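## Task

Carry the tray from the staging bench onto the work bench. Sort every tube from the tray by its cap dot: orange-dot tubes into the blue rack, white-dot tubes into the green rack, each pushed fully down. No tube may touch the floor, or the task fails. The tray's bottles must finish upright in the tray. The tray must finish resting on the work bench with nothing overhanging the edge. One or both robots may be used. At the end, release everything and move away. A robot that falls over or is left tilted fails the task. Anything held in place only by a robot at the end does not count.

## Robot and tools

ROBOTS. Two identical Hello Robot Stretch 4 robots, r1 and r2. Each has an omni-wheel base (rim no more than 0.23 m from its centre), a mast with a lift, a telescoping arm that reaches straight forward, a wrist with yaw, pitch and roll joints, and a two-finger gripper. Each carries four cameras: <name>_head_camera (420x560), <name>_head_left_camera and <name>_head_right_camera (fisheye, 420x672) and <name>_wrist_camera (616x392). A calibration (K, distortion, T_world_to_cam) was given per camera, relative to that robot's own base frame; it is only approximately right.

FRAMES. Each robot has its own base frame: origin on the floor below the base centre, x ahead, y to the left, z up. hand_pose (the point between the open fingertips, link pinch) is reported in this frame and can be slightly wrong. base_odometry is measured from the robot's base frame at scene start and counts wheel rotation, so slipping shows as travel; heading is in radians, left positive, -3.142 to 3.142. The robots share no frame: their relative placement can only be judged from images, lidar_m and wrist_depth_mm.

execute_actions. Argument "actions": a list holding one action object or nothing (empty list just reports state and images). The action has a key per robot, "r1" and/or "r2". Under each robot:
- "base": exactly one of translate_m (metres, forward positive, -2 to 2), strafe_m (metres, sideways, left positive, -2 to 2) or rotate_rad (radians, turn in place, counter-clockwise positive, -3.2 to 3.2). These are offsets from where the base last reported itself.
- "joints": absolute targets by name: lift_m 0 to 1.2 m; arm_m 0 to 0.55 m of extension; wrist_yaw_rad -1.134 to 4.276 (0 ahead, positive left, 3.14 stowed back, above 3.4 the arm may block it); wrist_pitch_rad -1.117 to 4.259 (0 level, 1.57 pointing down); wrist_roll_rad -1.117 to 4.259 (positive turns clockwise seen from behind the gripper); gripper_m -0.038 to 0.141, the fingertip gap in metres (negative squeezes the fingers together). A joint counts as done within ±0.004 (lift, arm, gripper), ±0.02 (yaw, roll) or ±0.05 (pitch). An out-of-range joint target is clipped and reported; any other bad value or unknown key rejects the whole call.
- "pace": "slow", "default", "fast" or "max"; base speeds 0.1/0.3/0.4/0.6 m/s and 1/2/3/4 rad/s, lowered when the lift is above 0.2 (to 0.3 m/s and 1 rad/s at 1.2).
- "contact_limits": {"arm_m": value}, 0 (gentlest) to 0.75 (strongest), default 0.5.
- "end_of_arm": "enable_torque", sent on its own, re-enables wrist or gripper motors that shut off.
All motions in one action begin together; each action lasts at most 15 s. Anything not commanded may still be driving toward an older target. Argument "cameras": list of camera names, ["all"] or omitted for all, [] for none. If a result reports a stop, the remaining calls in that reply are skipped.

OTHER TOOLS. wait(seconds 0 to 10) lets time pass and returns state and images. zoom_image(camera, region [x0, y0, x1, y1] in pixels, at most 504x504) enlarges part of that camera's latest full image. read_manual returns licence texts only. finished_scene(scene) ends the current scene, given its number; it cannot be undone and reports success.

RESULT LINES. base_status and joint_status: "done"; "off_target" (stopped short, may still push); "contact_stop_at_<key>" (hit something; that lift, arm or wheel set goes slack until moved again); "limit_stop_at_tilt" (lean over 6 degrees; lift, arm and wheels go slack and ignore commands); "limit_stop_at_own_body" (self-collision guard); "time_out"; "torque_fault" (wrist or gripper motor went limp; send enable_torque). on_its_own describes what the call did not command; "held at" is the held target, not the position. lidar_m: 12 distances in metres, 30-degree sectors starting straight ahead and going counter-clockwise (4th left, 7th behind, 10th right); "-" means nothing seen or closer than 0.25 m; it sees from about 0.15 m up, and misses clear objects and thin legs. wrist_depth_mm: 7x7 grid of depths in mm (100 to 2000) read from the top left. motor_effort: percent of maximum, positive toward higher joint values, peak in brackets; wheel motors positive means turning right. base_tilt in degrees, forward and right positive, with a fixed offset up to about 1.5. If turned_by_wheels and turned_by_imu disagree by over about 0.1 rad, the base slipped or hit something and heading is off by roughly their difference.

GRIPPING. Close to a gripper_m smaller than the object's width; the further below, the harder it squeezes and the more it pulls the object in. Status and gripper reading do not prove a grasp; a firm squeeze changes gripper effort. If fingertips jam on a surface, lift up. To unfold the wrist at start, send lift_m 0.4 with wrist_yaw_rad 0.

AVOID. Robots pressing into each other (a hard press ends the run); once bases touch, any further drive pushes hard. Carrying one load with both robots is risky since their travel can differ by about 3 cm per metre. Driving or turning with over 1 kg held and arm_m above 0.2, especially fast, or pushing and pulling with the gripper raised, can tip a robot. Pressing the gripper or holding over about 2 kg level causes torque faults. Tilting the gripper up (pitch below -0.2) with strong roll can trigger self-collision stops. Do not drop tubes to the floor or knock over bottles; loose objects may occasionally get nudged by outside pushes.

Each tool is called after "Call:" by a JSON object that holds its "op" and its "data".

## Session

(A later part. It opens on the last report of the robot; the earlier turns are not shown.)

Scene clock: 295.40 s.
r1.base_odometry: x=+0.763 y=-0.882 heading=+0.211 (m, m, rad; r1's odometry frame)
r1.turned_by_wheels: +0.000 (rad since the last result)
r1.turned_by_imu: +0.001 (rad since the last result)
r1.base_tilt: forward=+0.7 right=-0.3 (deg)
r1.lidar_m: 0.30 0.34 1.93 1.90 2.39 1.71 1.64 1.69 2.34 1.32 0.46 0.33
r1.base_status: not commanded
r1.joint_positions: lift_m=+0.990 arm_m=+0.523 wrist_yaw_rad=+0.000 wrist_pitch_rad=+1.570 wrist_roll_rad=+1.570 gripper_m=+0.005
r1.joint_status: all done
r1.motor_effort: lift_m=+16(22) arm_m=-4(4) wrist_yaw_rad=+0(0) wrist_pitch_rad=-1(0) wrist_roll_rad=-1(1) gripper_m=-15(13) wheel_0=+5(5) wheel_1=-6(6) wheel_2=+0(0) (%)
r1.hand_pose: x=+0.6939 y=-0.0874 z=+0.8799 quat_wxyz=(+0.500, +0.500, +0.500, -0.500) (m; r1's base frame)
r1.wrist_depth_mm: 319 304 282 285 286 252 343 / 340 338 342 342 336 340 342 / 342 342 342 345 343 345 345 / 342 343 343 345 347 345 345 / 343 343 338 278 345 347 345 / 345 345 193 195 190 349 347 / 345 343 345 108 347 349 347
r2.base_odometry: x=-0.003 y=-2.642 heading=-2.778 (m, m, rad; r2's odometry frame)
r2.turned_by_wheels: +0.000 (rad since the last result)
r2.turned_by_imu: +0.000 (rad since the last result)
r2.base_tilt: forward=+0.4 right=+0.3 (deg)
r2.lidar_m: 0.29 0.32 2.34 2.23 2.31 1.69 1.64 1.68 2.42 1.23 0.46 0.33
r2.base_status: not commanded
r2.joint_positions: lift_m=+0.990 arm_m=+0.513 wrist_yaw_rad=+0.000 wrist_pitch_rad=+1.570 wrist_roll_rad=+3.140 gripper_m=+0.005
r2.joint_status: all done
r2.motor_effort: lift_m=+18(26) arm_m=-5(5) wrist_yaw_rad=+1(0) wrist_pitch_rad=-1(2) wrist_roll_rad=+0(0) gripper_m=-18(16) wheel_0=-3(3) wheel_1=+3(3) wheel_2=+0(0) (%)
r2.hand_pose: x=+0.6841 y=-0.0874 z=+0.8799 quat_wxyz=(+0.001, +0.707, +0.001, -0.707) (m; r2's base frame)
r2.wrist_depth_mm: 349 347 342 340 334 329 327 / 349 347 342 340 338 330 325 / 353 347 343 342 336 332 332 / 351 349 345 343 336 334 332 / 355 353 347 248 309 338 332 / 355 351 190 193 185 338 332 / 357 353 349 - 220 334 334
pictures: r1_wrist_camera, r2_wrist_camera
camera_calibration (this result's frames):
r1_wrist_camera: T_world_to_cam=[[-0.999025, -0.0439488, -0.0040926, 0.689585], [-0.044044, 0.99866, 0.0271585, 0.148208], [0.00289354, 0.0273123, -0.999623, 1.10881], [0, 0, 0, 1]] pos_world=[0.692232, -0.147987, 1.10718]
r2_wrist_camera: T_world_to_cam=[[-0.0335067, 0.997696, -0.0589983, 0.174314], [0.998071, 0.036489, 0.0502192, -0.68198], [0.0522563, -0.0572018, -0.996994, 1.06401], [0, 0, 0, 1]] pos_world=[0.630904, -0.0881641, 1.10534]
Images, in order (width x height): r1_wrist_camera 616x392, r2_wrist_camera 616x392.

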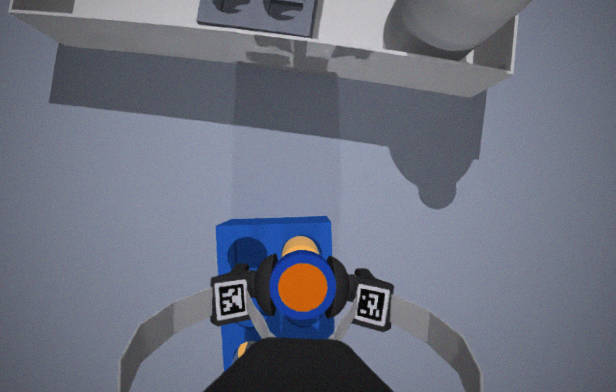

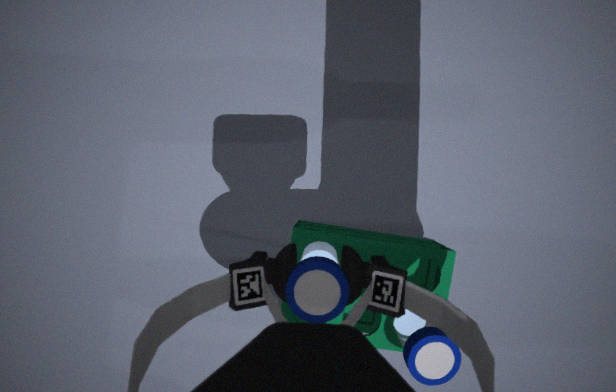

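Call:
{"op": "execute_actions", "data": {"actions": [{"r1":{"joints":{"lift_m":0.964},"pace":"slow"},"r2":{"joints":{"lift_m":0.966},"pace":"slow"}}], "cameras": []}}

Call:
{"op": "execute_actions", "data": {"actions": [{"r1":{"joints":{"gripper_m":0.045}},"r2":{"joints":{"gripper_m":0.045}}}], "cameras": []}}

Call:
{"op": "execute_actions", "data": {"actions": [{"r1":{"joints":{"lift_m":1.1}},"r2":{"joints":{"lift_m":1.1}}}], "cameras": []}}

Call:
{"op": "execute_actions", "data": {"actions": [{"r1":{"base":{"translate_m":-0.4},"joints":{"arm_m":0.01}},"r2":{"base":{"translate_m":-0.4},"joints":{"arm_m":0.01}}}], "cameras": ["r1_head_camera","r2_head_camera"]}}

Scene clock: 306.00 s.
r1.base_odometry: x=+0.763 y=-0.882 heading=+0.211 (m, m, rad; r1's odometry frame)
r1.turned_by_wheels: +0.000 (rad since the last result)
r1.turned_by_imu: +0.001 (rad since the last result)
r1.base_tilt: forward=+0.6 right=-0.3 (deg)
r1.lidar_m: 0.28 0.31 1.94 1.86 2.42 1.71 1.63 1.68 2.33 1.33 0.47 0.32
r1.base_status: not commanded
r1.joint_positions: lift_m=+0.964 arm_m=+0.523 wrist_yaw_rad=+0.000 wrist_pitch_rad=+1.570 wrist_roll_rad=+1.570 gripper_m=+0.005
r1.joint_status: all done
r1.motor_effort: lift_m=+16(16) arm_m=-4(4) wrist_yaw_rad=+0(1) wrist_pitch_rad=+0(0) wrist_roll_rad=+0(1) gripper_m=-13(12) wheel_0=+5(5) wheel_1=-6(6) wheel_2=+0(0) (%)
r1.hand_pose: x=+0.6939 y=-0.0874 z=+0.8539 quat_wxyz=(+0.500, +0.500, +0.500, -0.500) (m; r1's base frame)
r1.wrist_depth_mm: 312 289 270 259 260 245 315 / 315 314 317 315 315 315 317 / 315 315 319 317 319 315 317 / 315 317 315 319 317 319 320 / 315 317 314 258 319 319 322 / 317 319 193 195 190 322 322 / 319 319 319 108 320 322 322
r2.base_odometry: x=-0.003 y=-2.642 heading=-2.778 (m, m, rad; r2's odometry frame)
r2.turned_by_wheels: +0.000 (rad since the last result)
r2.turned_by_imu: -0.001 (rad since the last result)
r2.base_tilt: forward=+0.4 right=+0.3 (deg)
r2.lidar_m: 0.31 0.33 2.32 2.24 2.32 1.69 1.63 1.67 2.40 1.24 0.46 0.33
r2.base_status: not commanded
r2.joint_positions: lift_m=+0.966 arm_m=+0.513 wrist_yaw_rad=+0.000 wrist_pitch_rad=+1.570 wrist_roll_rad=+3.140 gripper_m=+0.005
r2.joint_status: all done
r2.motor_effort: lift_m=+17(17) arm_m=-5(5) wrist_yaw_rad=+0(1) wrist_pitch_rad=-1(1) wrist_roll_rad=+0(0) gripper_m=-17(17) wheel_0=-3(3) wheel_1=+3(3) wheel_2=+0(0) (%)
r2.hand_pose: x=+0.6841 y=-0.0874 z=+0.8559 quat_wxyz=(+0.001, +0.707, +0.001, -0.707) (m; r2's base frame)
r2.wrist_depth_mm: 325 322 319 315 310 307 304 / 327 320 320 317 310 307 306 / 325 325 322 314 312 310 307 / 330 324 319 317 314 309 309 / 329 325 320 248 257 310 307 / 330 327 190 194 185 310 309 / 330 327 325 - 256 195 312
pictures: none
No camera images: the call's "cameras" was empty. Leave "cameras" out to get every camera's image.

Scene clock: 307.20 s.
r1.base_odometry: x=+0.763 y=-0.882 heading=+0.211 (m, m, rad; r1's odometry frame)
r1.turned_by_wheels: +0.000 (rad since the last result)
r1.turned_by_imu: +0.000 (rad since the last result)
r1.base_tilt: forward=+0.6 right=-0.3 (deg)
r1.lidar_m: 0.31 0.32 1.93 1.89 2.40 1.72 1.64 1.69 2.31 1.35 0.47 0.35
r1.base_status: not commanded
r1.joint_positions: lift_m=+0.964 arm_m=+0.523 wrist_yaw_rad=+0.000 wrist_pitch_rad=+1.570 wrist_roll_rad=+1.570 gripper_m=+0.045
r1.joint_status: all done
r1.motor_effort: lift_m=+16(16) arm_m=-4(4) wrist_yaw_rad=+1(0) wrist_pitch_rad=+0(0) wrist_roll_rad=-1(0) gripper_m=-2(15) wheel_0=+5(5) wheel_1=-6(6) wheel_2=+0(0) (%)
r1.hand_pose: x=+0.6939 y=-0.0874 z=+0.8539 quat_wxyz=(+0.500, +0.500, +0.500, -0.500) (m; r1's base frame)
r1.wrist_depth_mm: 314 289 270 260 260 245 317 / 314 312 314 315 319 319 319 / 314 315 317 317 319 319 317 / 315 315 317 319 319 319 319 / 319 319 258 259 320 320 320 / 317 319 198 198 199 319 322 / 320 319 319 108 320 322 324
r2.base_odometry: x=-0.003 y=-2.642 heading=-2.778 (m, m, rad; r2's odometry frame)
r2.turned_by_wheels: +0.000 (rad since the last result)
r2.turned_by_imu: +0.000 (rad since the last result)
r2.base_tilt: forward=+0.4 right=+0.3 (deg)
r2.lidar_m: 0.29 0.32 2.31 2.24 2.28 1.69 1.64 1.69 2.41 1.21 0.47 0.33
r2.base_status: not commanded
r2.joint_positions: lift_m=+0.966 arm_m=+0.513 wrist_yaw_rad=+0.000 wrist_pitch_rad=+1.570 wrist_roll_rad=+3.140 gripper_m=+0.045
r2.joint_status: all done
r2.motor_effort: lift_m=+18(18) arm_m=-5(5) wrist_yaw_rad=+1(1) wrist_pitch_rad=-1(1) wrist_roll_rad=+1(0) gripper_m=-4(16) wheel_0=-3(3) wheel_1=+3(3) wheel_2=+0(0) (%)
r2.hand_pose: x=+0.6841 y=-0.0874 z=+0.8559 quat_wxyz=(+0.001, +0.707, +0.001, -0.707) (m; r2's base frame)
r2.wrist_depth_mm: 324 322 319 315 310 306 304 / 325 322 317 317 312 309 306 / 327 324 319 317 312 309 306 / 327 327 320 317 314 310 309 / 329 325 324 257 256 312 309 / 332 327 322 197 190 310 310 / 334 329 325 - 256 310 310
pictures: none
No camera images: the call's "cameras" was empty. Leave "cameras" out to get every camera's image.

Scene clock: 308.83 s.
r1.base_odometry: x=+0.763 y=-0.882 heading=+0.211 (m, m, rad; r1's odometry frame)
r1.turned_by_wheels: +0.000 (rad since the last result)
r1.turned_by_imu: +0.001 (rad since the last result)
r1.base_tilt: forward=+0.6 right=-0.3 (deg)
r1.lidar_m: 0.31 0.32 1.92 1.91 2.40 1.73 1.65 1.68 2.34 1.37 0.45 0.34
r1.base_status: not commanded
r1.joint_positions: lift_m=+1.100 arm_m=+0.523 wrist_yaw_rad=+0.000 wrist_pitch_rad=+1.570 wrist_roll_rad=+1.570 gripper_m=+0.045
r1.joint_status: all done
r1.motor_effort: lift_m=+21(19) arm_m=-5(4) wrist_yaw_rad=-1(0) wrist_pitch_rad=+0(0) wrist_roll_rad=-1(1) gripper_m=-3(4) wheel_0=+5(5) wheel_1=-6(6) wheel_2=+0(0) (%)
r1.hand_pose: x=+0.6939 y=-0.0874 z=+0.9895 quat_wxyz=(+0.500, +0.500, +0.500, -0.500) (m; r1's base frame)
r1.wrist_depth_mm: 449 442 442 439 312 452 449 / 449 449 449 442 397 452 455 / 445 452 449 455 452 452 452 / 452 452 452 452 452 452 455 / 455 452 452 394 452 459 455 / 452 455 197 394 198 455 455 / 455 455 455 108 455 455 459
r2.base_odometry: x=-0.003 y=-2.642 heading=-2.778 (m, m, rad; r2's odometry frame)
r2.turned_by_wheels: +0.000 (rad since the last result)
r2.turned_by_imu: +0.000 (rad since the last result)
r2.base_tilt: forward=+0.4 right=+0.3 (deg)
r2.lidar_m: 0.30 0.31 2.34 2.23 2.29 1.70 1.63 1.69 2.36 1.19 0.44 0.32
r2.base_status: not commanded
r2.joint_positions: lift_m=+1.100 arm_m=+0.513 wrist_yaw_rad=+0.000 wrist_pitch_rad=+1.570 wrist_roll_rad=+3.140 gripper_m=+0.045
r2.joint_status: all done
r2.motor_effort: lift_m=+22(23) arm_m=-5(5) wrist_yaw_rad=-2(2) wrist_pitch_rad=-1(1) wrist_roll_rad=+0(0) gripper_m=-3(4) wheel_0=-3(3) wheel_1=+3(3) wheel_2=+0(0) (%)
r2.hand_pose: x=+0.6841 y=-0.0874 z=+0.9895 quat_wxyz=(+0.001, +0.707, +0.001, -0.707) (m; r2's base frame)
r2.wrist_depth_mm: 459 455 459 449 442 433 433 / 462 455 455 452 442 439 433 / 462 459 459 449 439 436 433 / 469 462 452 452 445 445 439 / 473 466 459 392 418 445 439 / 473 466 455 392 190 445 439 / 473 469 462 - 452 445 439
pictures: none
No camera images: the call's "cameras" was empty. Leave "cameras" out to get every camera's image.

Scene clock: 311.67 s.
r1.base_odometry: x=+0.372 y=-0.966 heading=+0.211 (m, m, rad; r1's odometry frame)
r1.turned_by_wheels: +0.000 (rad since the last result)
r1.turned_by_imu: +0.000 (rad since the last result)
r1.base_tilt: forward=+0.5 right=-0.3 (deg)
r1.lidar_m: 0.70 3.59 2.00 2.73 1.79 1.32 1.24 1.32 1.77 3.33 1.06 0.74
r1.base_status: done
r1.joint_positions: lift_m=+1.100 arm_m=+0.011 wrist_yaw_rad=+0.000 wrist_pitch_rad=+1.570 wrist_roll_rad=+1.570 gripper_m=+0.045
r1.joint_status: all done
r1.motor_effort: lift_m=+20(20) arm_m=-4(6) wrist_yaw_rad=+1(1) wrist_pitch_rad=-1(1) wrist_roll_rad=+0(0) gripper_m=-4(4) wheel_0=-4(9) wheel_1=-3(7) wheel_2=+2(11) (%)
r1.hand_pose: x=+0.1818 y=-0.0874 z=+0.9896 quat_wxyz=(+0.500, +0.500, +0.500, -0.500) (m; r1's base frame)
r1.wrist_depth_mm: 1205 1182 1205 1182 1182 1182 1205 / 1205 1182 1205 1182 1205 1182 1229 / 1182 1182 1205 1205 1182 1229 1205 / 1205 1182 1205 1182 991 1205 1229 / 1205 1182 1205 991 991 1229 366 / 1182 1229 198 1205 198 1205 1205 / 1182 1205 1205 108 1205 1205 1205
r2.base_odometry: x=+0.371 y=-2.500 heading=-2.779 (m, m, rad; r2's odometry frame)
r2.turned_by_wheels: +0.000 (rad since the last result)
r2.turned_by_imu: -0.004 (rad since the last result)
r2.base_tilt: forward=+0.4 right=+0.3 (deg)
r2.lidar_m: 0.70 0.75 2.32 2.24 1.76 1.30 1.22 1.26 1.82 3.04 1.01 0.74
r2.base_status: done
r2.joint_positions: lift_m=+1.100 arm_m=+0.011 wrist_yaw_rad=+0.000 wrist_pitch_rad=+1.570 wrist_roll_rad=+3.140 gripper_m=+0.045
r2.joint_status: all done
r2.motor_effort: lift_m=+22(22) arm_m=-5(7) wrist_yaw_rad=-1(1) wrist_pitch_rad=-2(1) wrist_roll_rad=+0(0) gripper_m=-3(5) wheel_0=-2(5) wheel_1=+0(4) wheel_2=-1(10) (%)
r2.hand_pose: x=+0.1819 y=-0.0874 z=+0.9896 quat_wxyz=(+0.001, +0.707, +0.001, -0.707) (m; r2's base frame)
r2.wrist_depth_mm: 1255 1229 1229 1205 1205 1182 1182 / 1255 1229 1229 1205 1182 1182 1160 / 1308 1229 1205 1025 976 1182 1160 / 1229 1255 1255 1205 1008 1182 1182 / 1281 1229 1229 1229 1205 1182 1182 / 1281 1281 1229 1229 190 1160 1182 / 1281 1229 1255 - 1205 1205 1160
pictures: r1_head_camera, r2_head_camera
Images, in order (width x height): r1_head_camera 420x560, r2_head_camera 420x560.

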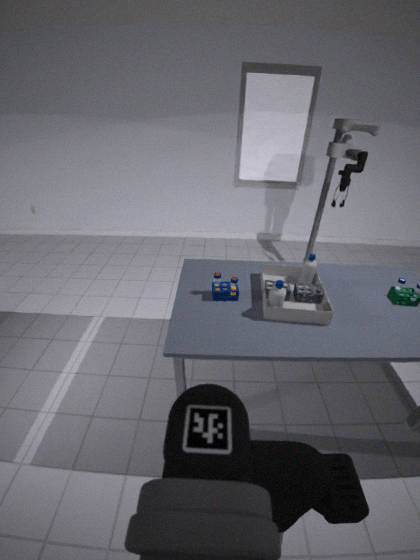

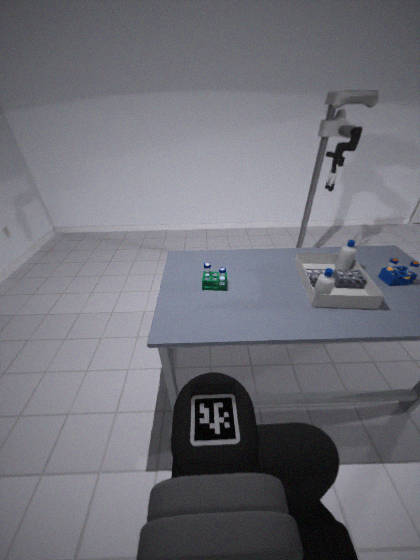

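Call:
{"op": "finished_scene", "data": {"scene": 2}}

The scene is finished: the task was done.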